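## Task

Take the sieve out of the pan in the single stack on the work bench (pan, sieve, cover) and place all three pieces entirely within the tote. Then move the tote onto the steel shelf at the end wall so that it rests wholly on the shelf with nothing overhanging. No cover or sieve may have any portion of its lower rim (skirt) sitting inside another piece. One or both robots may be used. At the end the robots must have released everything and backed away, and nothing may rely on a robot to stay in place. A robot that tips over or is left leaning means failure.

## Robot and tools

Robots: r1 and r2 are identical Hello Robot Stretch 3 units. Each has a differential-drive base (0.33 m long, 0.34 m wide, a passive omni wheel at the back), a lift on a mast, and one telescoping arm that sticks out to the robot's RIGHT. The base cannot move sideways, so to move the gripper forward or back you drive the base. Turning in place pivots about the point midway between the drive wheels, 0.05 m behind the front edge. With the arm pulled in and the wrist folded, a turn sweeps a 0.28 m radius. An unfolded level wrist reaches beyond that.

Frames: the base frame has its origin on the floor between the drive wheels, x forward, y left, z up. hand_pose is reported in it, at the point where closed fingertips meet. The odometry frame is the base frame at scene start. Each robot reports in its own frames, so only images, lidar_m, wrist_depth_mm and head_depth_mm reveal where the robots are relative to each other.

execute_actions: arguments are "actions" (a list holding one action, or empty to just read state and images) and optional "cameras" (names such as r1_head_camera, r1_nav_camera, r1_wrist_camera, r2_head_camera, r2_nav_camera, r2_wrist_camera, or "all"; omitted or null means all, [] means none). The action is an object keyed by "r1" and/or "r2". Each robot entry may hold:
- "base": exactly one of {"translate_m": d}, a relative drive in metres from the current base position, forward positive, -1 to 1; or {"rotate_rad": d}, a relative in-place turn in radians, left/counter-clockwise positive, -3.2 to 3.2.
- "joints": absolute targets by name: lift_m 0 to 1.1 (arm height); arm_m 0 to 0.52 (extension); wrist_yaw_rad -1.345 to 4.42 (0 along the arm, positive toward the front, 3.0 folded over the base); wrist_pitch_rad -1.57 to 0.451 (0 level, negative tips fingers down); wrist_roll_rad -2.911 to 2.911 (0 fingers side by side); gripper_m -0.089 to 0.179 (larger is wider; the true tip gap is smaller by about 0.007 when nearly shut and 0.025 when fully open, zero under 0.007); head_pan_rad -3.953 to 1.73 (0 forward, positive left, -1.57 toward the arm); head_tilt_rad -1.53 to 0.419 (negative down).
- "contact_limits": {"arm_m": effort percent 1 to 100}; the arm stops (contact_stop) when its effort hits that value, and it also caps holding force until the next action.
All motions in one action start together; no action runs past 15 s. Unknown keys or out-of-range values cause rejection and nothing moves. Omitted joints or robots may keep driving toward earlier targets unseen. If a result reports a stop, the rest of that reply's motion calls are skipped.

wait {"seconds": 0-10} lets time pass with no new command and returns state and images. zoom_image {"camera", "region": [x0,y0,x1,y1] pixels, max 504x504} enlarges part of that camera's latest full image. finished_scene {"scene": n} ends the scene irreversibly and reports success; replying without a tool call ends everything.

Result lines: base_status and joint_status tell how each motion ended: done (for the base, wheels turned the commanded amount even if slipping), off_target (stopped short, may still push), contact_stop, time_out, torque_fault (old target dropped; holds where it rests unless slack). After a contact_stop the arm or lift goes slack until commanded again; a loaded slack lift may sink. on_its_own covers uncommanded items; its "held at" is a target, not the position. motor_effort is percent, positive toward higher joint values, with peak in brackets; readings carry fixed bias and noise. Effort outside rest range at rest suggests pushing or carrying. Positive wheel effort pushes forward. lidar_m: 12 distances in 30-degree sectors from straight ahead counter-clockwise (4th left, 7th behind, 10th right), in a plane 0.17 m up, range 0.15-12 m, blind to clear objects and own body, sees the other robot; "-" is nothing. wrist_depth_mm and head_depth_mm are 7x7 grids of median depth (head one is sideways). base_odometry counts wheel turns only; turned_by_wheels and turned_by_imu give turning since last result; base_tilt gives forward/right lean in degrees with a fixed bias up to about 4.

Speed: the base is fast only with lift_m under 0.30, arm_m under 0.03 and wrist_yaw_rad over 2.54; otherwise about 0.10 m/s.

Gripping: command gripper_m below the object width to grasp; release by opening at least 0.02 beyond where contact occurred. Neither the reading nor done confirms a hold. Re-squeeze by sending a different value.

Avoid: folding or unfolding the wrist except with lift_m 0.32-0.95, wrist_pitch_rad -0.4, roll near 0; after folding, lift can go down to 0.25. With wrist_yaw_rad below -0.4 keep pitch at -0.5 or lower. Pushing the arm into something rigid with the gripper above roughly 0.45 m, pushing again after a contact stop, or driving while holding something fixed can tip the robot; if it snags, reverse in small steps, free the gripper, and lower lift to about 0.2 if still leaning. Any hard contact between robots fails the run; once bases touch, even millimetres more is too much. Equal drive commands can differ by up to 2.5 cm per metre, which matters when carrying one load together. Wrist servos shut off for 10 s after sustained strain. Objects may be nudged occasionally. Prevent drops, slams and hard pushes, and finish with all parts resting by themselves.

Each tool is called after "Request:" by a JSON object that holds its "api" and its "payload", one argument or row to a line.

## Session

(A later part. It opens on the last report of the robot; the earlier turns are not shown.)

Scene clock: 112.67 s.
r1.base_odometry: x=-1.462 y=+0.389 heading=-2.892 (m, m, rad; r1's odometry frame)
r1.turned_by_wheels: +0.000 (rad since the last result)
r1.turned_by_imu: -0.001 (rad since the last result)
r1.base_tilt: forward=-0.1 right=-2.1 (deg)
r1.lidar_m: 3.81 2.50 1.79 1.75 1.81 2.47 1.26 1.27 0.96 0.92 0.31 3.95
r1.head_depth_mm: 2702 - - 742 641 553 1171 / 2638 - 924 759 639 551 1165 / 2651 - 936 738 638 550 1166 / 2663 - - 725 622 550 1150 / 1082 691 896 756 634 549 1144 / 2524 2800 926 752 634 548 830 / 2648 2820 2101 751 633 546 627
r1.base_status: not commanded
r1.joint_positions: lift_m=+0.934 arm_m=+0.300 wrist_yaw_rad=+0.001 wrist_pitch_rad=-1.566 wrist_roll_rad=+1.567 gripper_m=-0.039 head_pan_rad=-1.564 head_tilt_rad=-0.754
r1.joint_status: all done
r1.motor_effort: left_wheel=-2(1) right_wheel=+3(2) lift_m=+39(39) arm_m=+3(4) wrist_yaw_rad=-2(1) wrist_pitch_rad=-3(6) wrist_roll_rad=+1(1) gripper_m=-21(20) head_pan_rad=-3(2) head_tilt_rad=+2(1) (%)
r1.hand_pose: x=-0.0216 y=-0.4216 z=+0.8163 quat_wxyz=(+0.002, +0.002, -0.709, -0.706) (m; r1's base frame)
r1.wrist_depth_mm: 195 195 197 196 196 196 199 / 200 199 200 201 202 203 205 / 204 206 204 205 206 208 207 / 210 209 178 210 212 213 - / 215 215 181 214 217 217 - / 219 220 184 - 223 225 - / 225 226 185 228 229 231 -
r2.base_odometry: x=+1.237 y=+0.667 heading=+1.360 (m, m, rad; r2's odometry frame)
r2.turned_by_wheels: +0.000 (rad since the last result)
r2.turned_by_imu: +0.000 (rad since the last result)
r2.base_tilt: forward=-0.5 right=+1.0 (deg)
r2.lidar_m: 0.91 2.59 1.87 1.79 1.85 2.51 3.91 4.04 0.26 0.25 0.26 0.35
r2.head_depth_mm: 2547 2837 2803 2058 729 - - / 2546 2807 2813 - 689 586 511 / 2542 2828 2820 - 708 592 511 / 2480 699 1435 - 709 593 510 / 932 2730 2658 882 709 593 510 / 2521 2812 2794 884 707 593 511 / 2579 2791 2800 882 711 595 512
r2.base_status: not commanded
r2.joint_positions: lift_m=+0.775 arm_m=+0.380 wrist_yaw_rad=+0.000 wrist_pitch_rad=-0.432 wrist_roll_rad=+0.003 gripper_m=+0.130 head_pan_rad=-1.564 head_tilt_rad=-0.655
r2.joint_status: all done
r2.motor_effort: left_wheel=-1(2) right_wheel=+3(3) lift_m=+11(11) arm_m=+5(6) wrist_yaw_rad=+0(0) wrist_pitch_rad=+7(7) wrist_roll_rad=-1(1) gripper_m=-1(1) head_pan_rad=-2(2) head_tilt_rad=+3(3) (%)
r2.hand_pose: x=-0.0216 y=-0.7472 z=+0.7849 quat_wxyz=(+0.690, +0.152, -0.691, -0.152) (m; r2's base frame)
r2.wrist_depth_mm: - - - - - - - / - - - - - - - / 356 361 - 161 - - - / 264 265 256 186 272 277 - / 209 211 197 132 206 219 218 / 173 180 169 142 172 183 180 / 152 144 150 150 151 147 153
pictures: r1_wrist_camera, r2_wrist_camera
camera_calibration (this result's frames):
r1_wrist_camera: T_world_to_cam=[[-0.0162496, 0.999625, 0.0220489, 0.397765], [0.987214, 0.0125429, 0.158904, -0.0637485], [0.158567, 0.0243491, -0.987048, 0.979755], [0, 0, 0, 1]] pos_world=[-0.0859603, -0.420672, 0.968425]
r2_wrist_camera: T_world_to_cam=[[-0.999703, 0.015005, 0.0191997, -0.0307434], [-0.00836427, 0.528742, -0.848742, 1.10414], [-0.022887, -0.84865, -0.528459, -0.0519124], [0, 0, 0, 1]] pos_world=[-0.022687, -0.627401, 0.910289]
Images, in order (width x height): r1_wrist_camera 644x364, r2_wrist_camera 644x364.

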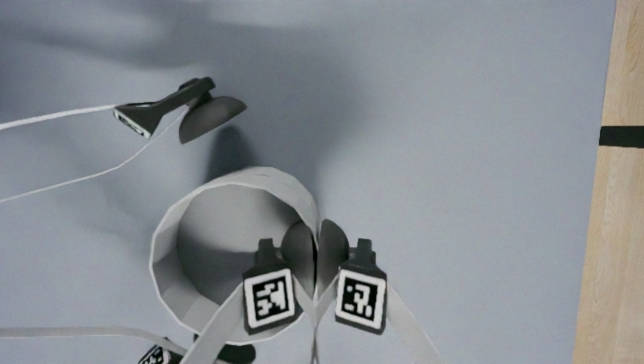

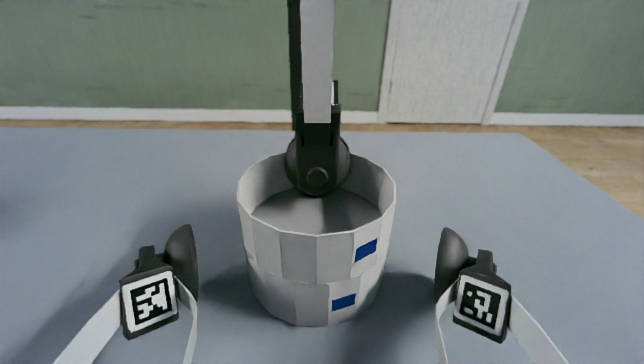

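Request:
{"api": "execute_actions", "payload": {
  "actions": [
    {"r2":{"joints":{"arm_m":0.4,"lift_m":0.769}}}
  ],
  "cameras": []
}}

Request:
{"api": "execute_actions", "payload": {
  "actions": [
    {"r2":{"joints":{"gripper_m":0.02}}}
  ],
  "cameras": ["r2_wrist_camera","r1_wrist_camera"]
}}

Request:
{"api": "execute_actions", "payload": {
  "actions": [
    {"r1":{"base":{"translate_m":0.007},"joints":{"wrist_roll_rad":1.75}}}
  ],
  "cameras": ["r2_wrist_camera","r1_wrist_camera"]
}}

Scene clock: 114.43 s.
r1.base_odometry: x=-1.462 y=+0.389 heading=-2.892 (m, m, rad; r1's odometry frame)
r1.turned_by_wheels: +0.000 (rad since the last result)
r1.turned_by_imu: +0.000 (rad since the last result)
r1.base_tilt: forward=-0.1 right=-2.1 (deg)
r1.lidar_m: 3.81 2.50 1.78 1.75 1.82 2.47 1.26 1.27 0.96 0.92 0.32 3.97
r1.head_depth_mm: 2717 - - 742 640 553 1167 / 2672 - 919 761 639 553 1167 / 2651 - 934 739 637 552 1169 / 2691 - - 727 621 549 1147 / 1098 703 844 736 631 549 1143 / 2511 2804 925 752 634 549 829 / 2634 2829 2112 749 632 547 627
r1.base_status: not commanded
r1.joint_positions: lift_m=+0.934 arm_m=+0.300 wrist_yaw_rad=+0.001 wrist_pitch_rad=-1.566 wrist_roll_rad=+1.567 gripper_m=-0.039 head_pan_rad=-1.564 head_tilt_rad=-0.754
r1.joint_status: not commanded
r1.motor_effort: left_wheel=+0(1) right_wheel=+2(3) lift_m=+39(39) arm_m=+3(3) wrist_yaw_rad=-1(2) wrist_pitch_rad=-2(3) wrist_roll_rad=+1(1) gripper_m=-21(21) head_pan_rad=-2(2) head_tilt_rad=+1(2) (%)
r1.hand_pose: x=-0.0216 y=-0.4216 z=+0.8163 quat_wxyz=(+0.002, +0.002, -0.709, -0.706) (m; r1's base frame)
r1.wrist_depth_mm: 195 196 194 195 197 198 199 / 200 199 199 202 202 202 204 / 203 206 203 206 206 207 209 / 208 210 179 210 212 212 985 / 215 215 181 214 217 215 - / 220 220 183 - 222 223 - / 224 226 184 229 229 230 -
r2.base_odometry: x=+1.237 y=+0.667 heading=+1.360 (m, m, rad; r2's odometry frame)
r2.turned_by_wheels: +0.000 (rad since the last result)
r2.turned_by_imu: +0.000 (rad since the last result)
r2.base_tilt: forward=-0.5 right=+1.0 (deg)
r2.lidar_m: 0.92 2.59 1.87 1.79 1.85 2.50 3.89 4.04 0.26 0.25 0.26 0.35
r2.head_depth_mm: 2570 2832 2759 2062 729 - - / 2553 2834 2835 953 708 579 509 / 2532 2836 2804 - 709 594 511 / 2471 696 1424 844 709 592 511 / 939 2740 2704 886 711 595 511 / 2484 2849 2804 886 710 594 510 / 2533 2795 2767 884 708 594 512
r2.base_status: not commanded
r2.joint_positions: lift_m=+0.770 arm_m=+0.400 wrist_yaw_rad=+0.000 wrist_pitch_rad=-0.421 wrist_roll_rad=+0.001 gripper_m=+0.130 head_pan_rad=-1.564 head_tilt_rad=-0.655
r2.joint_status: all done
r2.motor_effort: left_wheel=-1(2) right_wheel=+3(2) lift_m=+9(9) arm_m=+7(8) wrist_yaw_rad=-1(0) wrist_pitch_rad=+1(7) wrist_roll_rad=+0(1) gripper_m=+1(0) head_pan_rad=-2(2) head_tilt_rad=+3(3) (%)
r2.hand_pose: x=-0.0216 y=-0.7686 z=+0.7815 quat_wxyz=(+0.691, +0.148, -0.692, -0.148) (m; r2's base frame)
r2.wrist_depth_mm: - - - 621 - - - / - - - - - - - / - - - 164 - - - / 261 262 252 147 271 276 - / 207 207 162 159 196 214 216 / 170 177 149 110 164 179 177 / 149 141 142 127 144 145 150
pictures: none
No camera images: the call's "cameras" was empty. Leave "cameras" out to get every camera's image.

Scene clock: 116.03 s.
r1.base_odometry: x=-1.462 y=+0.389 heading=-2.892 (m, m, rad; r1's odometry frame)
r1.turned_by_wheels: +0.000 (rad since the last result)
r1.turned_by_imu: +0.000 (rad since the last result)
r1.base_tilt: forward=-0.2 right=-2.2 (deg)
r1.lidar_m: 3.81 2.50 1.78 1.75 1.81 2.47 1.26 1.27 0.96 0.93 0.32 3.98
r1.head_depth_mm: 2719 - - 741 638 553 1169 / 2673 - 920 758 640 552 1170 / 2641 - - 738 637 551 1164 / 2679 - - 711 619 550 1146 / 1100 703 843 754 622 548 1146 / 2522 2835 929 752 635 548 829 / 2643 2794 2105 750 631 547 627
r1.base_status: not commanded
r1.joint_positions: lift_m=+0.934 arm_m=+0.300 wrist_yaw_rad=+0.001 wrist_pitch_rad=-1.559 wrist_roll_rad=+1.567 gripper_m=-0.039 head_pan_rad=-1.564 head_tilt_rad=-0.754
r1.joint_status: not commanded
r1.motor_effort: left_wheel=-1(2) right_wheel=+1(3) lift_m=+39(39) arm_m=+2(3) wrist_yaw_rad=-2(2) wrist_pitch_rad=-7(7) wrist_roll_rad=+1(1) gripper_m=-22(21) head_pan_rad=-3(2) head_tilt_rad=+2(1) (%)
r1.hand_pose: x=-0.0216 y=-0.4235 z=+0.8161 quat_wxyz=(+0.002, +0.002, -0.711, -0.703) (m; r1's base frame)
r1.wrist_depth_mm: 196 197 196 195 196 196 197 / 201 202 201 202 200 202 203 / 205 205 203 206 206 207 206 / 211 210 177 209 211 212 213 / 216 213 180 213 216 217 978 / 220 220 183 - 222 224 - / 226 224 227 230 228 228 -
r2.base_odometry: x=+1.237 y=+0.667 heading=+1.360 (m, m, rad; r2's odometry frame)
r2.turned_by_wheels: +0.000 (rad since the last result)
r2.turned_by_imu: +0.000 (rad since the last result)
r2.base_tilt: forward=-0.4 right=+1.0 (deg)
r2.lidar_m: 0.91 2.59 1.87 1.79 1.86 2.50 3.90 4.03 0.26 0.25 0.26 0.35
r2.head_depth_mm: 2579 2864 2818 2067 731 - - / 2594 2830 2792 948 710 577 511 / 2564 2857 2808 - 709 593 511 / 2507 693 1432 829 709 592 510 / 928 2733 2704 883 710 595 511 / 2500 2807 2810 880 711 592 510 / 2528 2835 2812 879 709 593 511
r2.base_status: not commanded
r2.joint_positions: lift_m=+0.770 arm_m=+0.400 wrist_yaw_rad=+0.000 wrist_pitch_rad=-0.418 wrist_roll_rad=-0.002 gripper_m=+0.021 head_pan_rad=-1.564 head_tilt_rad=-0.655
r2.joint_status: all done
r2.motor_effort: left_wheel=-2(2) right_wheel=+3(3) lift_m=+10(10) arm_m=+4(5) wrist_yaw_rad=+0(0) wrist_pitch_rad=+0(2) wrist_roll_rad=+1(1) gripper_m=-26(99) head_pan_rad=-2(2) head_tilt_rad=+3(3) (%)
r2.hand_pose: x=-0.0215 y=-0.7691 z=+0.7821 quat_wxyz=(+0.693, +0.147, -0.690, -0.147) (m; r2's base frame)
r2.wrist_depth_mm: - - - 618 - - - / - - - 662 - - - / - - - 160 - - - / 261 263 265 143 276 276 - / 205 206 158 158 197 215 216 / 169 171 114 107 117 177 177 / 144 145 138 118 144 149 150
pictures: r1_wrist_camera, r2_wrist_camera
camera_calibration (this result's frames):
r1_wrist_camera: T_world_to_cam=[[-0.0162541, 0.999756, 0.014985, 0.405477], [0.987213, 0.0136697, 0.158821, -0.0631581], [0.158578, 0.0173749, -0.987194, 0.976812], [0, 0, 0, 1]] pos_world=[-0.0859593, -0.421487, 0.968257]
r2_wrist_camera: T_world_to_cam=[[-0.999643, 0.0125501, 0.0235968, -0.0355362], [-0.0137199, 0.516719, -0.856045, 1.10967], [-0.0229364, -0.856063, -0.516362, -0.0871294], [0, 0, 0, 1]] pos_world=[-0.0222973, -0.64753, 0.905777]
Images, in order (width x height): r1_wrist_camera 644x364, r2_wrist_camera 644x364.

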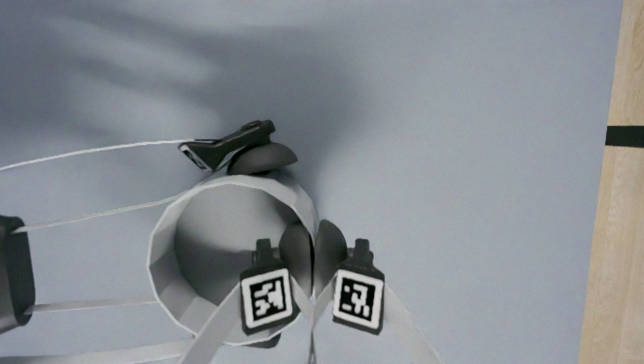

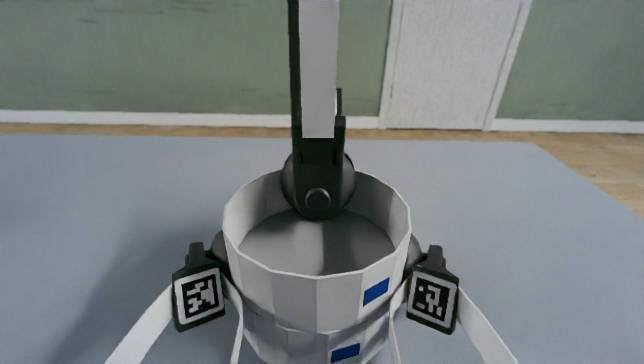

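Scene clock: 117.43 s.
r1.base_odometry: x=-1.469 y=+0.387 heading=-2.892 (m, m, rad; r1's odometry frame)
r1.turned_by_wheels: +0.000 (rad since the last result)
r1.turned_by_imu: -0.001 (rad since the last result)
r1.base_tilt: forward=-0.2 right=-2.1 (deg)
r1.lidar_m: 3.79 2.50 1.79 1.75 1.81 2.47 1.27 1.28 0.96 0.92 0.31 3.96
r1.head_depth_mm: 2712 - - 743 640 553 1172 / 2665 - 921 748 640 551 1168 / 2652 - 922 736 638 551 1163 / 2660 - - 677 621 550 1142 / 1086 705 869 745 628 548 1142 / 2534 2801 929 754 635 548 790 / 2644 2824 2170 751 634 547 651
r1.base_status: done
r1.joint_positions: lift_m=+0.934 arm_m=+0.300 wrist_yaw_rad=+0.003 wrist_pitch_rad=-1.562 wrist_roll_rad=+1.732 gripper_m=-0.039 head_pan_rad=-1.564 head_tilt_rad=-0.754
r1.joint_status: all done
r1.motor_effort: left_wheel=-3(6) right_wheel=+6(7) lift_m=+39(39) arm_m=+2(2) wrist_yaw_rad=-3(3) wrist_pitch_rad=-5(7) wrist_roll_rad=+6(6) gripper_m=-20(21) head_pan_rad=-2(3) head_tilt_rad=+1(1) (%)
r1.hand_pose: x=-0.0216 y=-0.4225 z=+0.8162 quat_wxyz=(-0.056, -0.056, -0.708, -0.702) (m; r1's base frame)
r1.wrist_depth_mm: 195 196 195 196 196 196 881 / 200 200 201 201 200 202 204 / 205 206 203 206 206 207 930 / 210 210 176 211 211 211 - / 216 214 180 214 219 217 - / 221 220 185 - 223 222 226 / 225 226 178 229 228 228 230
r2.base_odometry: x=+1.237 y=+0.667 heading=+1.360 (m, m, rad; r2's odometry frame)
r2.turned_by_wheels: +0.000 (rad since the last result)
r2.turned_by_imu: +0.000 (rad since the last result)
r2.base_tilt: forward=-0.5 right=+1.0 (deg)
r2.lidar_m: 0.91 2.60 1.87 1.79 1.85 2.51 3.91 4.04 0.26 0.25 0.26 0.35
r2.head_depth_mm: 2558 2800 2810 2059 728 - - / 2573 2829 2778 948 709 578 510 / 2579 2822 2814 - 707 593 510 / 2466 698 1345 837 707 591 511 / 925 2732 2810 881 712 595 510 / 2513 2778 2837 882 708 593 511 / 2548 2788 2841 883 709 595 511
r2.base_status: not commanded
r2.joint_positions: lift_m=+0.770 arm_m=+0.400 wrist_yaw_rad=-0.004 wrist_pitch_rad=-0.420 wrist_roll_rad=+0.001 gripper_m=+0.028 head_pan_rad=-1.564 head_tilt_rad=-0.655
r2.joint_status: not commanded
r2.on_its_own: gripper_m is held at +0.027, not at your +0.020, by its stall guard, which is still easing
r2.motor_effort: left_wheel=-2(2) right_wheel=+3(3) lift_m=+10(10) arm_m=+4(4) wrist_yaw_rad=+2(2) wrist_pitch_rad=+1(0) wrist_roll_rad=+0(1) gripper_m=-24(27) head_pan_rad=-2(2) head_tilt_rad=+4(3) (%)
r2.hand_pose: x=-0.0224 y=-0.7688 z=+0.7817 quat_wxyz=(+0.691, +0.146, -0.692, -0.149) (m; r2's base frame)
r2.wrist_depth_mm: - - - 159 - - - / - - - 168 - - - / - - - 137 - - - / 260 263 265 157 272 277 - / 205 208 158 159 182 213 217 / 170 171 117 109 121 176 177 / 144 145 140 122 143 148 149
pictures: r1_wrist_camera, r2_wrist_camera
camera_calibration (this result's frames):
r1_wrist_camera: T_world_to_cam=[[0.146404, 0.989049, 0.0186771, 0.40048], [0.976018, -0.147499, 0.160102, -0.132561], [0.161104, -0.00521041, -0.986924, 0.967168], [0, 0, 0, 1]] pos_world=[-0.0850641, -0.410607, 0.968264]
r2_wrist_camera: T_world_to_cam=[[-0.999621, 0.0183196, 0.0205388, -0.0296966], [-0.00807014, 0.518361, -0.855124, 1.10985], [-0.026312, -0.854966, -0.518016, -0.0851031], [0, 0, 0, 1]] pos_world=[-0.0229679, -0.647518, 0.905583]
Images, in order (width x height): r1_wrist_camera 644x364, r2_wrist_camera 644x364.

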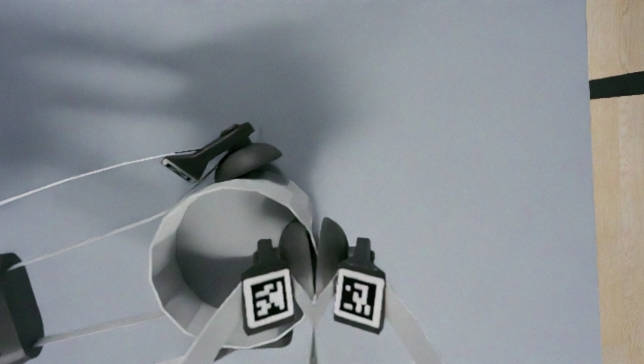

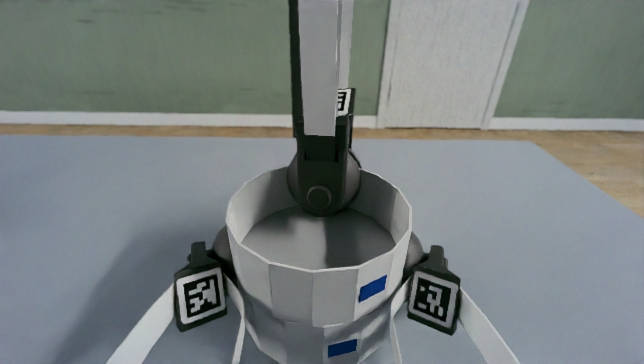

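Request:
{"api": "execute_actions", "payload": {
  "actions": [
    {"r1":{"base":{"translate_m":0.009},"joints":{"wrist_roll_rad":1.98,"arm_m":0.303}},"r2":{"joints":{"gripper_m":0.024}}}
  ],
  "cameras": ["r2_wrist_camera","r1_wrist_camera"]
}}

Scene clock: 119.50 s.
r1.base_odometry: x=-1.478 y=+0.385 heading=-2.892 (m, m, rad; r1's odometry frame)
r1.turned_by_wheels: +0.000 (rad since the last result)
r1.turned_by_imu: -0.001 (rad since the last result)
r1.base_tilt: forward=-0.1 right=-2.3 (deg)
r1.lidar_m: 3.79 2.51 1.79 1.75 1.81 2.47 1.28 1.29 0.96 0.92 0.31 3.96
r1.head_depth_mm: 2703 - - 741 641 552 1169 / 2672 - 907 759 640 552 1170 / 2651 - 907 729 632 551 1165 / 2659 - - 699 617 551 1147 / 1084 730 870 753 634 549 1142 / 2565 2810 926 752 634 548 744 / 2647 2814 2173 772 632 547 653
r1.base_status: done
r1.joint_positions: lift_m=+0.934 arm_m=+0.303 wrist_yaw_rad=+0.006 wrist_pitch_rad=-1.577 wrist_roll_rad=+1.959 gripper_m=-0.039 head_pan_rad=-1.564 head_tilt_rad=-0.754
r1.joint_status: wrist_roll_rad off_target (ended at +1.959, target +1.980); the others done
r1.motor_effort: left_wheel=-3(5) right_wheel=+5(9) lift_m=+39(39) arm_m=+3(4) wrist_yaw_rad=-8(8) wrist_pitch_rad=+4(5) wrist_roll_rad=+7(9) gripper_m=-21(21) head_pan_rad=-1(2) head_tilt_rad=+1(2) (%)
r1.hand_pose: x=-0.0216 y=-0.4216 z=+0.8166 quat_wxyz=(-0.134, -0.135, -0.692, -0.697) (m; r1's base frame)
r1.wrist_depth_mm: 193 195 195 196 198 199 932 / 198 199 200 202 202 203 931 / 203 204 205 207 209 210 985 / 207 209 176 210 213 213 - / 214 212 179 215 217 219 222 / 220 218 184 - 223 224 227 / 223 226 178 228 227 230 234
r2.base_odometry: x=+1.237 y=+0.667 heading=+1.360 (m, m, rad; r2's odometry frame)
r2.turned_by_wheels: +0.000 (rad since the last result)
r2.turned_by_imu: +0.000 (rad since the last result)
r2.base_tilt: forward=-0.6 right=+1.0 (deg)
r2.lidar_m: 0.91 2.59 1.87 1.80 1.85 2.50 3.90 4.04 0.26 0.25 0.26 0.35
r2.head_depth_mm: 2531 2855 2813 2056 726 - - / 2565 2861 2788 950 707 580 512 / 2555 2781 2850 - 709 591 510 / 1155 698 1030 844 711 594 511 / 1036 2760 2781 879 708 594 511 / 2505 2795 2821 884 711 594 510 / 2561 2780 2825 886 709 594 511
r2.base_status: not commanded
r2.joint_positions: lift_m=+0.770 arm_m=+0.400 wrist_yaw_rad=-0.008 wrist_pitch_rad=-0.421 wrist_roll_rad=+0.003 gripper_m=+0.028 head_pan_rad=-1.564 head_tilt_rad=-0.655
r2.joint_status: gripper_m off_target (ended at +0.028, target +0.024)
r2.motor_effort: left_wheel=-2(3) right_wheel=+4(4) lift_m=+10(10) arm_m=+4(3) wrist_yaw_rad=+4(5) wrist_pitch_rad=+1(1) wrist_roll_rad=-1(1) gripper_m=-23(57) head_pan_rad=-2(2) head_tilt_rad=+3(3) (%)
r2.hand_pose: x=-0.0232 y=-0.7688 z=+0.7815 quat_wxyz=(+0.690, +0.145, -0.693, -0.151) (m; r2's base frame)
r2.wrist_depth_mm: - - - 130 - - - / - - - 147 - - - / - - - 146 - - - / 261 262 264 152 259 273 - / 206 207 169 158 184 214 216 / 170 171 125 112 126 176 177 / 145 145 141 129 144 148 149
pictures: r1_wrist_camera, r2_wrist_camera
camera_calibration (this result's frames):
r1_wrist_camera: T_world_to_cam=[[0.362567, 0.931392, 0.0324784, 0.368724], [0.918554, -0.363024, 0.156435, -0.221551], [0.157493, -0.0268851, -0.987154, 0.9585], [0, 0, 0, 1]] pos_world=[-0.0811374, -0.398085, 0.96887]
r2_wrist_camera: T_world_to_cam=[[-0.999568, 0.0224953, 0.0189078, -0.0259826], [-0.00448962, 0.518969, -0.854781, 1.10994], [-0.0290411, -0.854497, -0.518644, -0.0843367], [0, 0, 0, 1]] pos_world=[-0.0234374, -0.647508, 0.90551]
Images, in order (width x height): r1_wrist_camera 644x364, r2_wrist_camera 644x364.

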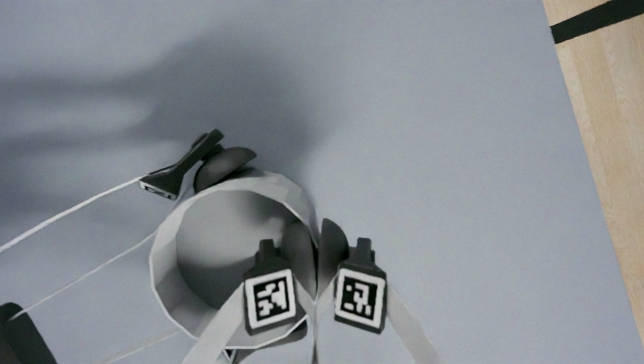

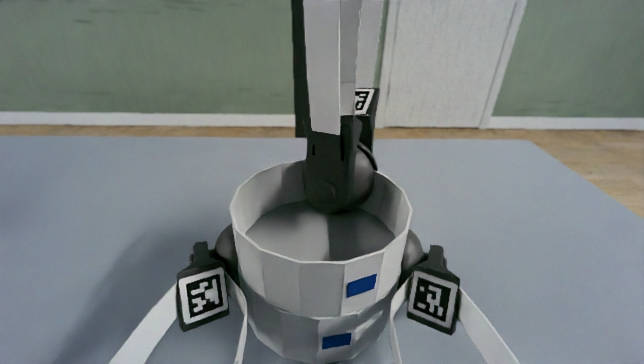

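Request:
{"api": "execute_actions", "payload": {
  "actions": [
    {"r1":{"joints":{"lift_m":0.944}}}
  ],
  "cameras": ["r2_wrist_camera","r1_head_camera"]
}}

Scene clock: 122.40 s.
r1.base_odometry: x=-1.478 y=+0.385 heading=-2.892 (m, m, rad; r1's odometry frame)
r1.turned_by_wheels: +0.000 (rad since the last result)
r1.turned_by_imu: -0.001 (rad since the last result)
r1.base_tilt: forward=-0.1 right=-2.3 (deg)
r1.lidar_m: 3.79 2.50 1.79 1.75 1.80 2.46 1.28 1.28 0.96 0.92 0.31 3.96
r1.head_depth_mm: 2717 - - 761 641 553 1172 / 2637 - 937 759 638 551 1167 / 2611 - 934 737 629 551 1163 / 2603 - - 718 610 549 1144 / 1084 732 868 753 631 550 1140 / 2545 2823 924 754 634 547 743 / 2656 2812 2186 772 633 548 653
r1.base_status: not commanded
r1.joint_positions: lift_m=+0.944 arm_m=+0.303 wrist_yaw_rad=+0.006 wrist_pitch_rad=-1.575 wrist_roll_rad=+1.962 gripper_m=-0.039 head_pan_rad=-1.564 head_tilt_rad=-0.754
r1.joint_status: all done
r1.motor_effort: left_wheel=-2(3) right_wheel=+3(4) lift_m=+45(48) arm_m=+3(4) wrist_yaw_rad=-8(8) wrist_pitch_rad=+2(4) wrist_roll_rad=+6(7) gripper_m=-22(20) head_pan_rad=-2(2) head_tilt_rad=+2(2) (%)
r1.hand_pose: x=-0.0216 y=-0.4221 z=+0.8263 quat_wxyz=(-0.135, -0.136, -0.692, -0.696) (m; r1's base frame)
r1.wrist_depth_mm: 204 204 205 205 206 208 942 / 207 208 209 210 212 213 947 / 212 215 213 215 215 216 990 / 217 219 181 219 222 223 - / 223 222 187 209 228 229 234 / 228 229 192 - 233 235 236 / 232 235 201 238 242 242 243
r2.base_odometry: x=+1.237 y=+0.667 heading=+1.360 (m, m, rad; r2's odometry frame)
r2.turned_by_wheels: +0.000 (rad since the last result)
r2.turned_by_imu: +0.001 (rad since the last result)
r2.base_tilt: forward=-0.5 right=+1.1 (deg)
r2.lidar_m: 0.92 2.59 1.88 1.79 1.85 2.51 3.90 4.03 0.26 0.25 0.26 0.35
r2.head_depth_mm: 2578 2781 2845 2078 730 - - / 2577 2779 2813 946 708 579 510 / 2530 2775 2824 - 708 592 511 / 1111 693 1030 852 711 594 510 / 1039 2796 2834 882 712 593 512 / 2536 2824 2842 885 710 594 509 / 2554 2813 2853 884 710 596 511
r2.base_status: not commanded
r2.joint_positions: lift_m=+0.770 arm_m=+0.400 wrist_yaw_rad=-0.008 wrist_pitch_rad=-0.412 wrist_roll_rad=+0.003 gripper_m=+0.035 head_pan_rad=-1.564 head_tilt_rad=-0.655
r2.joint_status: not commanded
r2.on_its_own: gripper_m is held at +0.034, not at your +0.024, by its stall guard, which is not easing now
r2.motor_effort: left_wheel=-3(3) right_wheel=+5(5) lift_m=+10(10) arm_m=+4(3) wrist_yaw_rad=+4(4) wrist_pitch_rad=-3(4) wrist_roll_rad=-1(1) gripper_m=-20(22) head_pan_rad=-3(2) head_tilt_rad=+3(3) (%)
r2.hand_pose: x=-0.0232 y=-0.7698 z=+0.7834 quat_wxyz=(+0.691, +0.142, -0.693, -0.148) (m; r2's base frame)
r2.wrist_depth_mm: - - - 130 - - - / - - - 155 - - - / - - - 137 - - - / 268 269 257 154 262 281 - / 210 211 160 156 184 218 219 / 173 174 128 115 130 178 179 / 147 147 143 136 146 150 152
pictures: r1_head_camera (sideways: a quarter turn clockwise sets it upright), r2_wrist_camera
camera_calibration (this result's frames):
r1_head_camera: T_world_to_cam=[[0.0076906, 0.695533, -0.718453, 0.960297], [0.999273, -0.0321705, -0.0204476, 0.0262464], [-0.037335, -0.717773, -0.695275, 0.857142], [0, 0, 0, 1]] pos_world=[-0.00161117, -0.0518396, 1.28641]
r2_wrist_camera: T_world_to_cam=[[-0.999566, 0.0226959, 0.0187808, -0.0257579], [-0.00452399, 0.511701, -0.859152, 1.10995], [-0.0291093, -0.858864, -0.511376, -0.0933183], [0, 0, 0, 1]] pos_world=[-0.0234418, -0.647527, 0.906382]
Images, in order (width x height): r1_head_camera 896x504, r2_wrist_camera 644x364.

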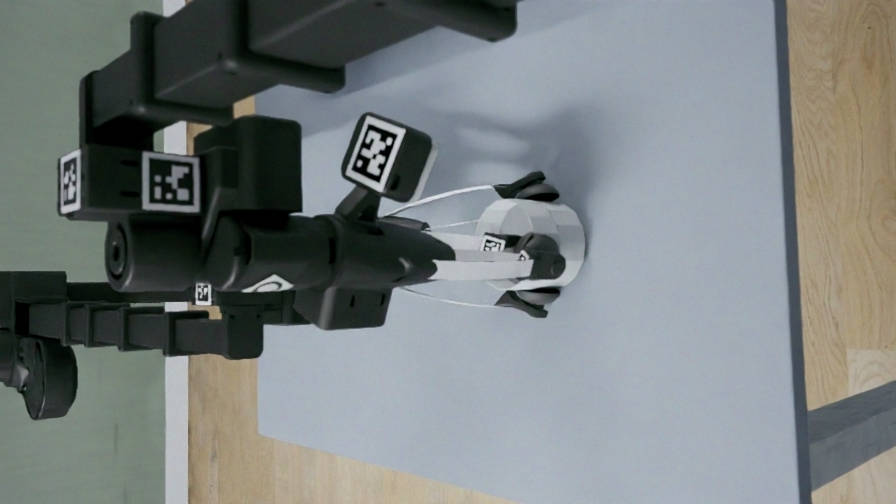

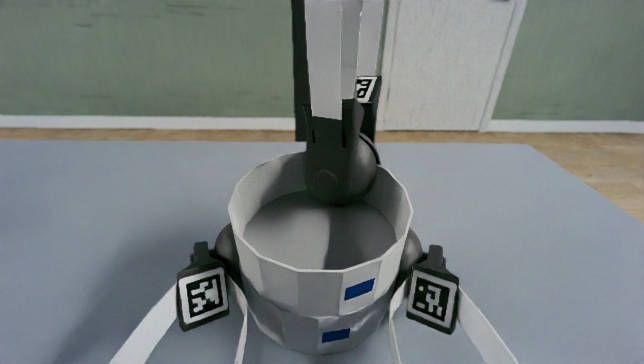

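Request:
{"api": "execute_actions", "payload": {
  "actions": [
    {"r1":{"joints":{"lift_m":0.938,"gripper_m":0.035}}}
  ],
  "cameras": []
}}

Request:
{"api": "execute_actions", "payload": {
  "actions": [
    {"r1":{"base":{"translate_m":-0.022},"joints":{"wrist_roll_rad":1.4,"arm_m":0.297}},"r2":{"joints":{"gripper_m":0.11}}}
  ],
  "cameras": ["r1_wrist_camera","r2_wrist_camera"]
}}

Scene clock: 124.47 s.
r1.base_odometry: x=-1.478 y=+0.385 heading=-2.892 (m, m, rad; r1's odometry frame)
r1.turned_by_wheels: +0.000 (rad since the last result)
r1.turned_by_imu: -0.001 (rad since the last result)
r1.base_tilt: forward=+0.0 right=-2.1 (deg)
r1.lidar_m: 3.80 2.50 1.79 1.75 1.81 2.47 1.28 1.29 0.96 0.92 0.31 3.97
r1.head_depth_mm: 2720 - - 761 640 553 1173 / 2689 - 908 759 639 552 1168 / 2633 - 920 739 635 551 1162 / 2636 - - - 609 550 1144 / 1081 730 872 753 631 550 1143 / 2571 2815 923 751 634 548 743 / 2642 2807 2161 773 632 547 652
r1.base_status: not commanded
r1.joint_positions: lift_m=+0.938 arm_m=+0.303 wrist_yaw_rad=+0.003 wrist_pitch_rad=-1.569 wrist_roll_rad=+1.973 gripper_m=+0.035 head_pan_rad=-1.564 head_tilt_rad=-0.754
r1.joint_status: all done
r1.motor_effort: left_wheel=-3(3) right_wheel=+4(4) lift_m=+32(39) arm_m=+2(3) wrist_yaw_rad=-4(8) wrist_pitch_rad=-1(5) wrist_roll_rad=+3(6) gripper_m=+0(81) head_pan_rad=-2(1) head_tilt_rad=+2(1) (%)
r1.hand_pose: x=-0.0215 y=-0.4237 z=+0.8206 quat_wxyz=(-0.140, -0.140, -0.693, -0.693) (m; r1's base frame)
r1.wrist_depth_mm: 197 197 198 199 201 201 938 / 202 204 204 205 206 206 949 / 208 209 209 210 211 213 975 / 213 212 179 214 217 218 975 / 218 217 183 186 221 224 224 / 226 224 187 188 229 229 229 / 228 229 233 233 235 234 236
r2.base_odometry: x=+1.237 y=+0.667 heading=+1.360 (m, m, rad; r2's odometry frame)
r2.turned_by_wheels: +0.000 (rad since the last result)
r2.turned_by_imu: +0.000 (rad since the last result)
r2.base_tilt: forward=-0.5 right=+1.1 (deg)
r2.lidar_m: 0.91 2.59 1.87 1.79 1.85 2.51 3.91 4.03 0.26 0.25 0.26 0.35
r2.head_depth_mm: 2544 2841 2808 2068 730 - - / 2577 2849 2779 949 708 580 510 / 2565 2792 2806 - 708 592 510 / 1150 695 1029 845 708 594 510 / 1039 2763 2787 885 708 593 511 / 2531 2800 2809 885 710 594 511 / 2519 2761 2822 885 708 594 511
r2.base_status: not commanded
r2.joint_positions: lift_m=+0.770 arm_m=+0.400 wrist_yaw_rad=-0.006 wrist_pitch_rad=-0.421 wrist_roll_rad=+0.002 gripper_m=+0.035 head_pan_rad=-1.564 head_tilt_rad=-0.655
r2.joint_status: not commanded
r2.on_its_own: gripper_m is held at +0.034, not at your +0.024, by its stall guard, which is not easing now
r2.motor_effort: left_wheel=-3(3) right_wheel=+5(5) lift_m=+10(10) arm_m=+5(3) wrist_yaw_rad=+3(5) wrist_pitch_rad=+1(3) wrist_roll_rad=-1(1) gripper_m=-20(20) head_pan_rad=-2(2) head_tilt_rad=+3(3) (%)
r2.hand_pose: x=-0.0228 y=-0.7688 z=+0.7815 quat_wxyz=(+0.691, +0.146, -0.692, -0.150) (m; r2's base frame)
r2.wrist_depth_mm: - - - 123 - - - / - - - 135 - - - / - - - 124 - - - / 260 263 251 133 258 274 - / 206 206 164 150 195 214 214 / 169 171 131 116 133 176 177 / 144 145 143 136 144 148 150
pictures: none
No camera images: the call's "cameras" was empty. Leave "cameras" out to get every camera's image.

Scene clock: 126.57 s.
r1.base_odometry: x=-1.456 y=+0.390 heading=-2.892 (m, m, rad; r1's odometry frame)
r1.turned_by_wheels: +0.000 (rad since the last result)
r1.turned_by_imu: -0.001 (rad since the last result)
r1.base_tilt: forward=-0.1 right=-2.2 (deg)
r1.lidar_m: 3.81 2.50 1.79 1.75 1.81 2.47 1.26 1.26 0.96 0.92 0.32 3.97
r1.head_depth_mm: 2705 - - 763 640 553 1176 / 2666 - 937 761 639 553 1167 / 2631 - - 748 635 551 1168 / 2666 - - 719 612 549 1144 / 1100 704 777 735 623 549 1146 / 1110 2831 925 751 635 548 1124 / 2633 2799 2035 753 632 546 651
r1.base_status: done
r1.joint_positions: lift_m=+0.938 arm_m=+0.297 wrist_yaw_rad=+0.003 wrist_pitch_rad=-1.569 wrist_roll_rad=+1.407 gripper_m=+0.035 head_pan_rad=-1.564 head_tilt_rad=-0.754
r1.joint_status: all done
r1.motor_effort: left_wheel=-1(6) right_wheel=+2(4) lift_m=+32(32) arm_m=-2(3) wrist_yaw_rad=-3(4) wrist_pitch_rad=-1(1) wrist_roll_rad=-2(3) gripper_m=+0(1) head_pan_rad=-2(2) head_tilt_rad=+1(1) (%)
r1.hand_pose: x=-0.0216 y=-0.4184 z=+0.8206 quat_wxyz=(+0.059, +0.058, -0.705, -0.704) (m; r1's base frame)
r1.wrist_depth_mm: 199 199 200 200 201 202 202 / 205 204 205 206 206 208 207 / 208 209 177 210 211 212 213 / 214 213 202 214 216 218 220 / 219 218 183 188 221 223 - / 223 221 187 190 227 230 - / 226 228 195 233 235 235 -
r2.base_odometry: x=+1.237 y=+0.667 heading=+1.360 (m, m, rad; r2's odometry frame)
r2.turned_by_wheels: +0.000 (rad since the last result)
r2.turned_by_imu: +0.001 (rad since the last result)
r2.base_tilt: forward=-0.6 right=+1.1 (deg)
r2.lidar_m: 0.91 2.60 1.87 1.79 1.85 2.50 3.91 4.03 0.26 0.25 0.26 0.35
r2.head_depth_mm: 2566 2831 2826 2072 731 - - / 2572 2822 2804 949 708 579 510 / 2562 2820 2856 - 712 592 509 / 2520 714 1319 852 710 594 510 / 921 2742 2692 884 710 593 511 / 2470 2794 2791 883 711 594 511 / 2530 2808 2798 884 708 594 511
r2.base_status: not commanded
r2.joint_positions: lift_m=+0.770 arm_m=+0.400 wrist_yaw_rad=+0.001 wrist_pitch_rad=-0.415 wrist_roll_rad=+0.002 gripper_m=+0.110 head_pan_rad=-1.564 head_tilt_rad=-0.655
r2.joint_status: all done
r2.motor_effort: left_wheel=-2(3) right_wheel=+2(5) lift_m=+10(10) arm_m=+5(4) wrist_yaw_rad=+0(3) wrist_pitch_rad=-2(2) wrist_roll_rad=+0(1) gripper_m=+2(81) head_pan_rad=-2(2) head_tilt_rad=+3(2) (%)
r2.hand_pose: x=-0.0214 y=-0.7695 z=+0.7829 quat_wxyz=(+0.692, +0.146, -0.692, -0.146) (m; r2's base frame)
r2.wrist_depth_mm: - - - 143 - - - / - - - 178 - - - / - - - 178 - - - / 266 266 268 134 275 277 - / 207 211 175 154 198 217 219 / 173 175 139 120 149 177 178 / 146 141 143 138 145 149 151
pictures: r1_wrist_camera, r2_wrist_camera
camera_calibration (this result's frames):
r1_wrist_camera: T_world_to_cam=[[-0.176192, 0.984031, 0.0252788, 0.381826], [0.97256, 0.170059, 0.158766, 0.00128105], [0.151931, 0.0525583, -0.986993, 0.995533], [0, 0, 0, 1]] pos_world=[-0.0852241, -0.42827, 0.972728]
r2_wrist_camera: T_world_to_cam=[[-0.999704, 0.0140635, 0.0198544, -0.0314112], [-0.00980806, 0.513847, -0.857826, 1.10981], [-0.0222662, -0.857767, -0.513557, -0.0905929], [0, 0, 0, 1]] pos_world=[-0.022534, -0.647536, 0.906119]
Images, in order (width x height): r1_wrist_camera 644x364, r2_wrist_camera 644x364.

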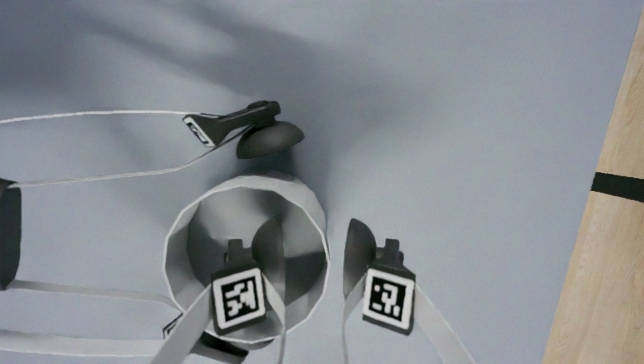

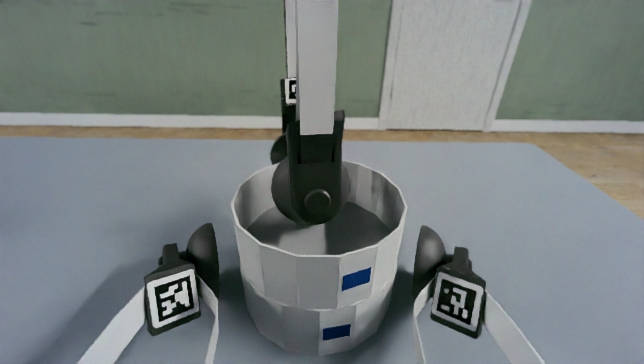

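Request:
{"api": "execute_actions", "payload": {
  "actions": [
    {"r1":{"joints":{"gripper_m":-0.04,"arm_m":0.293,"lift_m":0.936}}}
  ],
  "cameras": []
}}

Request:
{"api": "execute_actions", "payload": {
  "actions": [
    {"r1":{"joints":{"lift_m":0.948}}}
  ],
  "cameras": []
}}

Request:
{"api": "execute_actions", "payload": {
  "actions": [
    {"r2":{"joints":{"gripper_m":0.03}}}
  ],
  "cameras": ["r2_wrist_camera"]
}}

Request:
{"api": "execute_actions", "payload": {
  "actions": [
    {"r1":{"base":{"translate_m":0.011},"joints":{"wrist_roll_rad":1.7}}}
  ],
  "cameras": ["r1_wrist_camera","r2_wrist_camera"]
}}

Scene clock: 128.93 s.
r1.base_odometry: x=-1.456 y=+0.390 heading=-2.892 (m, m, rad; r1's odometry frame)
r1.turned_by_wheels: +0.000 (rad since the last result)
r1.turned_by_imu: -0.001 (rad since the last result)
r1.base_tilt: forward=-0.2 right=-2.3 (deg)
r1.lidar_m: 3.82 2.50 1.79 1.75 1.81 2.47 1.25 1.27 0.96 0.92 0.32 3.97
r1.head_depth_mm: 2758 - - 754 633 553 1169 / 2626 - 908 760 640 552 1174 / 2629 - - 739 634 551 1161 / 2663 - - 729 615 549 1144 / 1102 703 778 734 622 549 1140 / 1110 2810 928 752 633 549 1119 / 2634 2808 2050 749 632 547 651
r1.base_status: not commanded
r1.joint_positions: lift_m=+0.936 arm_m=+0.293 wrist_yaw_rad=+0.003 wrist_pitch_rad=-1.569 wrist_roll_rad=+1.406 gripper_m=-0.039 head_pan_rad=-1.564 head_tilt_rad=-0.754
r1.joint_status: all done
r1.motor_effort: left_wheel=-1(2) right_wheel=+2(2) lift_m=+32(33) arm_m=-2(2) wrist_yaw_rad=-3(4) wrist_pitch_rad=-1(1) wrist_roll_rad=-2(2) gripper_m=-21(97) head_pan_rad=-2(2) head_tilt_rad=+2(1) (%)
r1.hand_pose: x=-0.0216 y=-0.4144 z=+0.8186 quat_wxyz=(+0.059, +0.059, -0.705, -0.704) (m; r1's base frame)
r1.wrist_depth_mm: 196 196 199 198 198 200 200 / 201 202 202 203 203 205 207 / 207 207 173 207 211 209 213 / 212 211 181 212 214 215 217 / 216 215 184 216 220 220 - / 222 222 186 - 226 227 - / 228 226 192 229 233 230 -
r2.base_odometry: x=+1.237 y=+0.667 heading=+1.360 (m, m, rad; r2's odometry frame)
r2.turned_by_wheels: +0.000 (rad since the last result)
r2.turned_by_imu: +0.000 (rad since the last result)
r2.base_tilt: forward=-0.6 right=+1.0 (deg)
r2.lidar_m: 0.91 2.59 1.87 1.79 1.86 2.51 3.89 4.04 0.26 0.25 0.26 0.35
r2.head_depth_mm: 2569 2820 2828 2059 728 - - / 2526 2821 2792 947 712 580 511 / 2560 2860 2869 - 705 593 510 / 2512 716 1341 849 707 592 509 / 921 2723 2692 883 710 592 510 / 2491 2800 2836 885 709 593 511 / 2571 2794 2826 885 709 594 511
r2.base_status: not commanded
r2.joint_positions: lift_m=+0.770 arm_m=+0.400 wrist_yaw_rad=+0.001 wrist_pitch_rad=-0.415 wrist_roll_rad=+0.002 gripper_m=+0.110 head_pan_rad=-1.564 head_tilt_rad=-0.655
r2.joint_status: not commanded
r2.motor_effort: left_wheel=-2(1) right_wheel=+2(2) lift_m=+10(10) arm_m=+4(3) wrist_yaw_rad=+0(0) wrist_pitch_rad=-2(2) wrist_roll_rad=+0(1) gripper_m=+1(0) head_pan_rad=-2(2) head_tilt_rad=+3(3) (%)
r2.hand_pose: x=-0.0214 y=-0.7695 z=+0.7828 quat_wxyz=(+0.692, +0.146, -0.692, -0.146) (m; r2's base frame)
r2.wrist_depth_mm: - - - - - - - / - - - - - - - / - - - 147 - - - / 265 267 256 161 276 281 - / 208 210 172 161 201 216 218 / 171 175 137 120 152 178 178 / 145 142 143 137 145 149 151
pictures: none
No camera images: the call's "cameras" was empty. Leave "cameras" out to get every camera's image.

Scene clock: 129.70 s.
r1.base_odometry: x=-1.456 y=+0.390 heading=-2.892 (m, m, rad; r1's odometry frame)
r1.turned_by_wheels: +0.000 (rad since the last result)
r1.turned_by_imu: +0.000 (rad since the last result)
r1.base_tilt: forward=-0.2 right=-2.2 (deg)
r1.lidar_m: 3.81 2.50 1.78 1.75 1.81 2.47 1.25 1.26 0.96 0.92 0.32 3.98
r1.head_depth_mm: 2695 - - 762 641 554 1172 / 2656 - 935 761 639 552 1172 / 2605 - - 748 634 551 1167 / 2666 - - 705 608 550 1146 / 1096 704 714 735 622 550 1144 / 1108 2800 924 754 633 548 1126 / 2646 2831 2051 751 632 547 652
r1.base_status: not commanded
r1.joint_positions: lift_m=+0.948 arm_m=+0.293 wrist_yaw_rad=+0.003 wrist_pitch_rad=-1.566 wrist_roll_rad=+1.406 gripper_m=-0.039 head_pan_rad=-1.564 head_tilt_rad=-0.754
r1.joint_status: all done
r1.motor_effort: left_wheel=-2(2) right_wheel=+3(2) lift_m=+43(43) arm_m=-2(2) wrist_yaw_rad=-3(4) wrist_pitch_rad=-2(3) wrist_roll_rad=-2(2) gripper_m=-19(20) head_pan_rad=-2(2) head_tilt_rad=+2(2) (%)
r1.hand_pose: x=-0.0216 y=-0.4151 z=+0.8301 quat_wxyz=(+0.060, +0.059, -0.706, -0.703) (m; r1's base frame)
r1.wrist_depth_mm: 208 208 209 210 211 210 212 / 213 213 213 213 215 216 218 / 218 217 187 218 219 221 981 / 222 223 189 223 225 227 988 / 228 228 192 227 233 232 - / 235 234 192 - 238 239 - / 239 240 226 244 243 244 -
r2.base_odometry: x=+1.237 y=+0.667 heading=+1.360 (m, m, rad; r2's odometry frame)
r2.turned_by_wheels: +0.000 (rad since the last result)
r2.turned_by_imu: +0.000 (rad since the last result)
r2.base_tilt: forward=-0.5 right=+1.0 (deg)
r2.lidar_m: 0.92 2.58 1.87 1.79 1.85 2.51 3.89 4.04 0.26 0.25 0.26 0.35
r2.head_depth_mm: 2545 2839 2792 2038 729 - - / 2592 2841 2777 951 708 580 509 / 2564 2825 2878 - 710 593 509 / 2449 743 1408 847 708 593 511 / 798 2722 2707 882 709 592 511 / 2512 2814 2840 885 709 594 510 / 2553 2810 2820 886 711 592 511
r2.base_status: not commanded
r2.joint_positions: lift_m=+0.770 arm_m=+0.400 wrist_yaw_rad=+0.001 wrist_pitch_rad=-0.415 wrist_roll_rad=+0.002 gripper_m=+0.110 head_pan_rad=-1.564 head_tilt_rad=-0.655
r2.joint_status: not commanded
r2.motor_effort: left_wheel=-2(1) right_wheel=+2(2) lift_m=+10(10) arm_m=+4(4) wrist_yaw_rad=-1(1) wrist_pitch_rad=-2(2) wrist_roll_rad=-1(1) gripper_m=+2(0) head_pan_rad=-2(2) head_tilt_rad=+3(3) (%)
r2.hand_pose: x=-0.0214 y=-0.7695 z=+0.7828 quat_wxyz=(+0.692, +0.146, -0.692, -0.146) (m; r2's base frame)
r2.wrist_depth_mm: - - - - - - - / - - - 168 - - - / - - - 143 - - - / 265 268 242 171 261 277 - / 207 209 162 153 205 217 218 / 171 175 148 123 164 178 178 / 145 142 148 144 149 150 150
pictures: none
No camera images: the call's "cameras" was empty. Leave "cameras" out to get every camera's image.

Scene clock: 131.00 s.
r1.base_odometry: x=-1.457 y=+0.390 heading=-2.892 (m, m, rad; r1's odometry frame)
r1.turned_by_wheels: +0.000 (rad since the last result)
r1.turned_by_imu: +0.000 (rad since the last result)
r1.base_tilt: forward=-0.1 right=-2.3 (deg)
r1.lidar_m: 3.81 2.50 1.79 1.75 1.81 2.46 1.26 1.27 0.96 0.93 0.32 3.98
r1.head_depth_mm: 2674 - - 761 641 552 1171 / 2643 - 935 762 640 551 1164 / 2599 - - 760 638 551 1161 / 2655 - - 727 609 549 1144 / 1103 704 715 744 621 549 1146 / 1107 2803 923 752 634 548 1122 / 2622 2836 2044 751 633 546 653
r1.base_status: not commanded
r1.joint_positions: lift_m=+0.948 arm_m=+0.293 wrist_yaw_rad=+0.003 wrist_pitch_rad=-1.565 wrist_roll_rad=+1.406 gripper_m=-0.039 head_pan_rad=-1.564 head_tilt_rad=-0.754
r1.joint_status: not commanded
r1.motor_effort: left_wheel=-2(2) right_wheel=+1(2) lift_m=+43(44) arm_m=-2(3) wrist_yaw_rad=-3(3) wrist_pitch_rad=-3(3) wrist_roll_rad=-2(2) gripper_m=-21(20) head_pan_rad=-2(2) head_tilt_rad=+1(2) (%)
r1.hand_pose: x=-0.0216 y=-0.4154 z=+0.8301 quat_wxyz=(+0.060, +0.059, -0.707, -0.703) (m; r1's base frame)
r1.wrist_depth_mm: 208 208 208 210 209 209 212 / 214 213 214 213 215 214 219 / 218 217 217 219 219 220 955 / 223 223 186 223 225 227 976 / 229 229 190 228 231 231 - / 234 234 192 - 236 237 - / 241 239 243 244 243 245 -
r2.base_odometry: x=+1.237 y=+0.667 heading=+1.360 (m, m, rad; r2's odometry frame)
r2.turned_by_wheels: +0.000 (rad since the last result)
r2.turned_by_imu: +0.000 (rad since the last result)
r2.base_tilt: forward=-0.4 right=+1.0 (deg)
r2.lidar_m: 0.92 2.60 1.87 1.79 1.85 2.51 3.90 4.02 0.26 0.25 0.26 0.35
r2.head_depth_mm: 2575 2859 2807 2073 727 - - / 2576 2838 2863 944 709 578 511 / 2570 2815 2901 - 709 592 511 / 2462 743 1406 848 709 593 510 / 795 2684 2693 885 711 592 510 / 2542 2810 2813 880 708 594 511 / 2490 2742 2823 881 712 592 510
r2.base_status: not commanded
r2.joint_positions: lift_m=+0.770 arm_m=+0.400 wrist_yaw_rad=+0.002 wrist_pitch_rad=-0.419 wrist_roll_rad=+0.001 gripper_m=+0.031 head_pan_rad=-1.564 head_tilt_rad=-0.655
r2.joint_status: all done
r2.motor_effort: left_wheel=-1(2) right_wheel=+1(4) lift_m=+10(10) arm_m=+4(3) wrist_yaw_rad=-1(1) wrist_pitch_rad=+0(3) wrist_roll_rad=+0(0) gripper_m=-22(95) head_pan_rad=-2(2) head_tilt_rad=+3(3) (%)
r2.hand_pose: x=-0.0210 y=-0.7690 z=+0.7820 quat_wxyz=(+0.692, +0.148, -0.692, -0.147) (m; r2's base frame)
r2.wrist_depth_mm: - - - - - - - / - - - 167 - - - / - - - 142 - - - / 262 265 240 167 257 277 - / 205 207 156 150 199 215 216 / 170 170 137 121 143 177 177 / 144 145 142 141 144 149 150
pictures: r2_wrist_camera
camera_calibration (this result's frames):
r2_wrist_camera: T_world_to_cam=[[-0.99972, 0.0122307, 0.020234, -0.0327461], [-0.0109973, 0.517046, -0.855887, 1.10976], [-0.02093, -0.85587, -0.516767, -0.0866162], [0, 0, 0, 1]] pos_world=[-0.0223455, -0.64753, 0.905734]
Images, in order (width x height): r2_wrist_camera 644x364.

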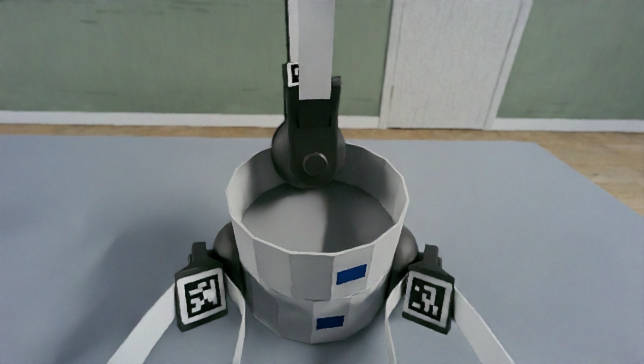

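Scene clock: 132.57 s.
r1.base_odometry: x=-1.467 y=+0.388 heading=-2.893 (m, m, rad; r1's odometry frame)
r1.turned_by_wheels: +0.000 (rad since the last result)
r1.turned_by_imu: -0.001 (rad since the last result)
r1.base_tilt: forward=-0.1 right=-2.2 (deg)
r1.lidar_m: 3.82 2.50 1.79 1.75 1.81 2.46 1.27 1.28 0.96 0.92 0.31 3.97
r1.head_depth_mm: 2720 - - 762 642 554 1171 / 2608 - 934 758 639 552 1167 / 2623 - - 739 638 551 1161 / 2620 - - 727 610 550 1145 / 1090 703 869 746 625 549 1142 / 2519 2819 926 752 634 548 803 / 2619 2796 2103 750 633 547 651
r1.base_status: done
r1.joint_positions: lift_m=+0.948 arm_m=+0.293 wrist_yaw_rad=+0.003 wrist_pitch_rad=-1.579 wrist_roll_rad=+1.686 gripper_m=-0.039 head_pan_rad=-1.564 head_tilt_rad=-0.754
r1.joint_status: all done
r1.motor_effort: left_wheel=-3(5) right_wheel=+4(7) lift_m=+41(43) arm_m=-1(2) wrist_yaw_rad=-3(3) wrist_pitch_rad=+5(7) wrist_roll_rad=+5(4) gripper_m=-22(21) head_pan_rad=-2(2) head_tilt_rad=+1(1) (%)
r1.hand_pose: x=-0.0216 y=-0.4116 z=+0.8305 quat_wxyz=(-0.039, -0.040, -0.703, -0.709) (m; r1's base frame)
r1.wrist_depth_mm: 207 208 209 210 211 212 940 / 211 211 214 215 216 217 959 / 217 216 218 220 221 222 - / 221 221 186 223 226 229 - / 226 227 189 186 232 235 - / 233 235 192 - 239 240 - / 238 239 242 245 245 247 -
r2.base_odometry: x=+1.237 y=+0.667 heading=+1.360 (m, m, rad; r2's odometry frame)
r2.turned_by_wheels: +0.000 (rad since the last result)
r2.turned_by_imu: +0.000 (rad since the last result)
r2.base_tilt: forward=-0.5 right=+1.1 (deg)
r2.lidar_m: 0.91 2.59 1.87 1.80 1.85 2.52 3.90 4.03 0.26 0.25 0.26 0.35
r2.head_depth_mm: 2563 2825 2835 2058 732 - - / 2556 2865 2849 944 712 580 511 / 2569 2814 2817 - 710 593 511 / 1141 703 1386 851 710 593 511 / 868 2705 2815 882 711 595 512 / 2515 2813 2808 884 712 593 511 / 2518 2802 2836 887 710 593 511
r2.base_status: not commanded
r2.joint_positions: lift_m=+0.770 arm_m=+0.400 wrist_yaw_rad=-0.002 wrist_pitch_rad=-0.421 wrist_roll_rad=+0.002 gripper_m=+0.034 head_pan_rad=-1.564 head_tilt_rad=-0.655
r2.joint_status: not commanded
r2.motor_effort: left_wheel=-1(1) right_wheel=+2(2) lift_m=+10(10) arm_m=+4(5) wrist_yaw_rad=+1(1) wrist_pitch_rad=+1(1) wrist_roll_rad=+0(2) gripper_m=-19(21) head_pan_rad=-2(2) head_tilt_rad=+2(2) (%)
r2.hand_pose: x=-0.0220 y=-0.7687 z=+0.7814 quat_wxyz=(+0.691, +0.147, -0.692, -0.149) (m; r2's base frame)
r2.wrist_depth_mm: - - - 623 - - - / - - - 145 - - - / - - - 162 - - - / 260 263 239 175 243 275 - / 205 208 192 151 208 215 215 / 170 170 153 138 164 177 176 / 144 145 146 147 147 149 150
pictures: r1_wrist_camera, r2_wrist_camera
camera_calibration (this result's frames):
r1_wrist_camera: T_world_to_cam=[[0.101227, 0.994254, 0.0348124, 0.377215], [0.981784, -0.10549, 0.158023, -0.114089], [0.160788, 0.018182, -0.986822, 0.990892], [0, 0, 0, 1]] pos_world=[-0.0854971, -0.405099, 0.98273]
r2_wrist_camera: T_world_to_cam=[[-0.999669, 0.0167022, 0.0195933, -0.0297451], [-0.00807472, 0.519231, -0.854596, 1.10984], [-0.0244471, -0.854471, -0.518924, -0.08397], [0, 0, 0, 1]] pos_world=[-0.0228264, -0.647517, 0.905475]
Images, in order (width x height): r1_wrist_camera 644x364, r2_wrist_camera 644x364.

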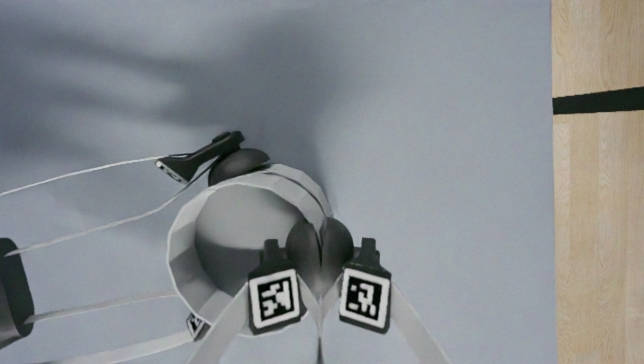

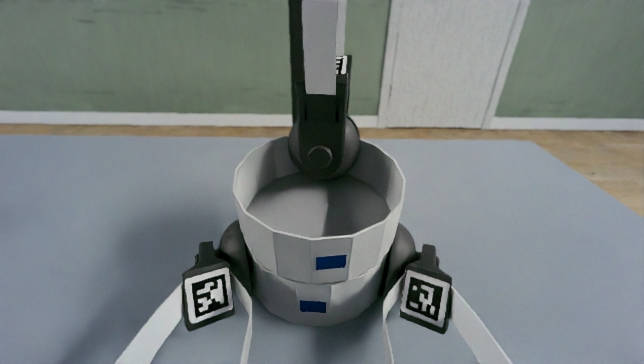

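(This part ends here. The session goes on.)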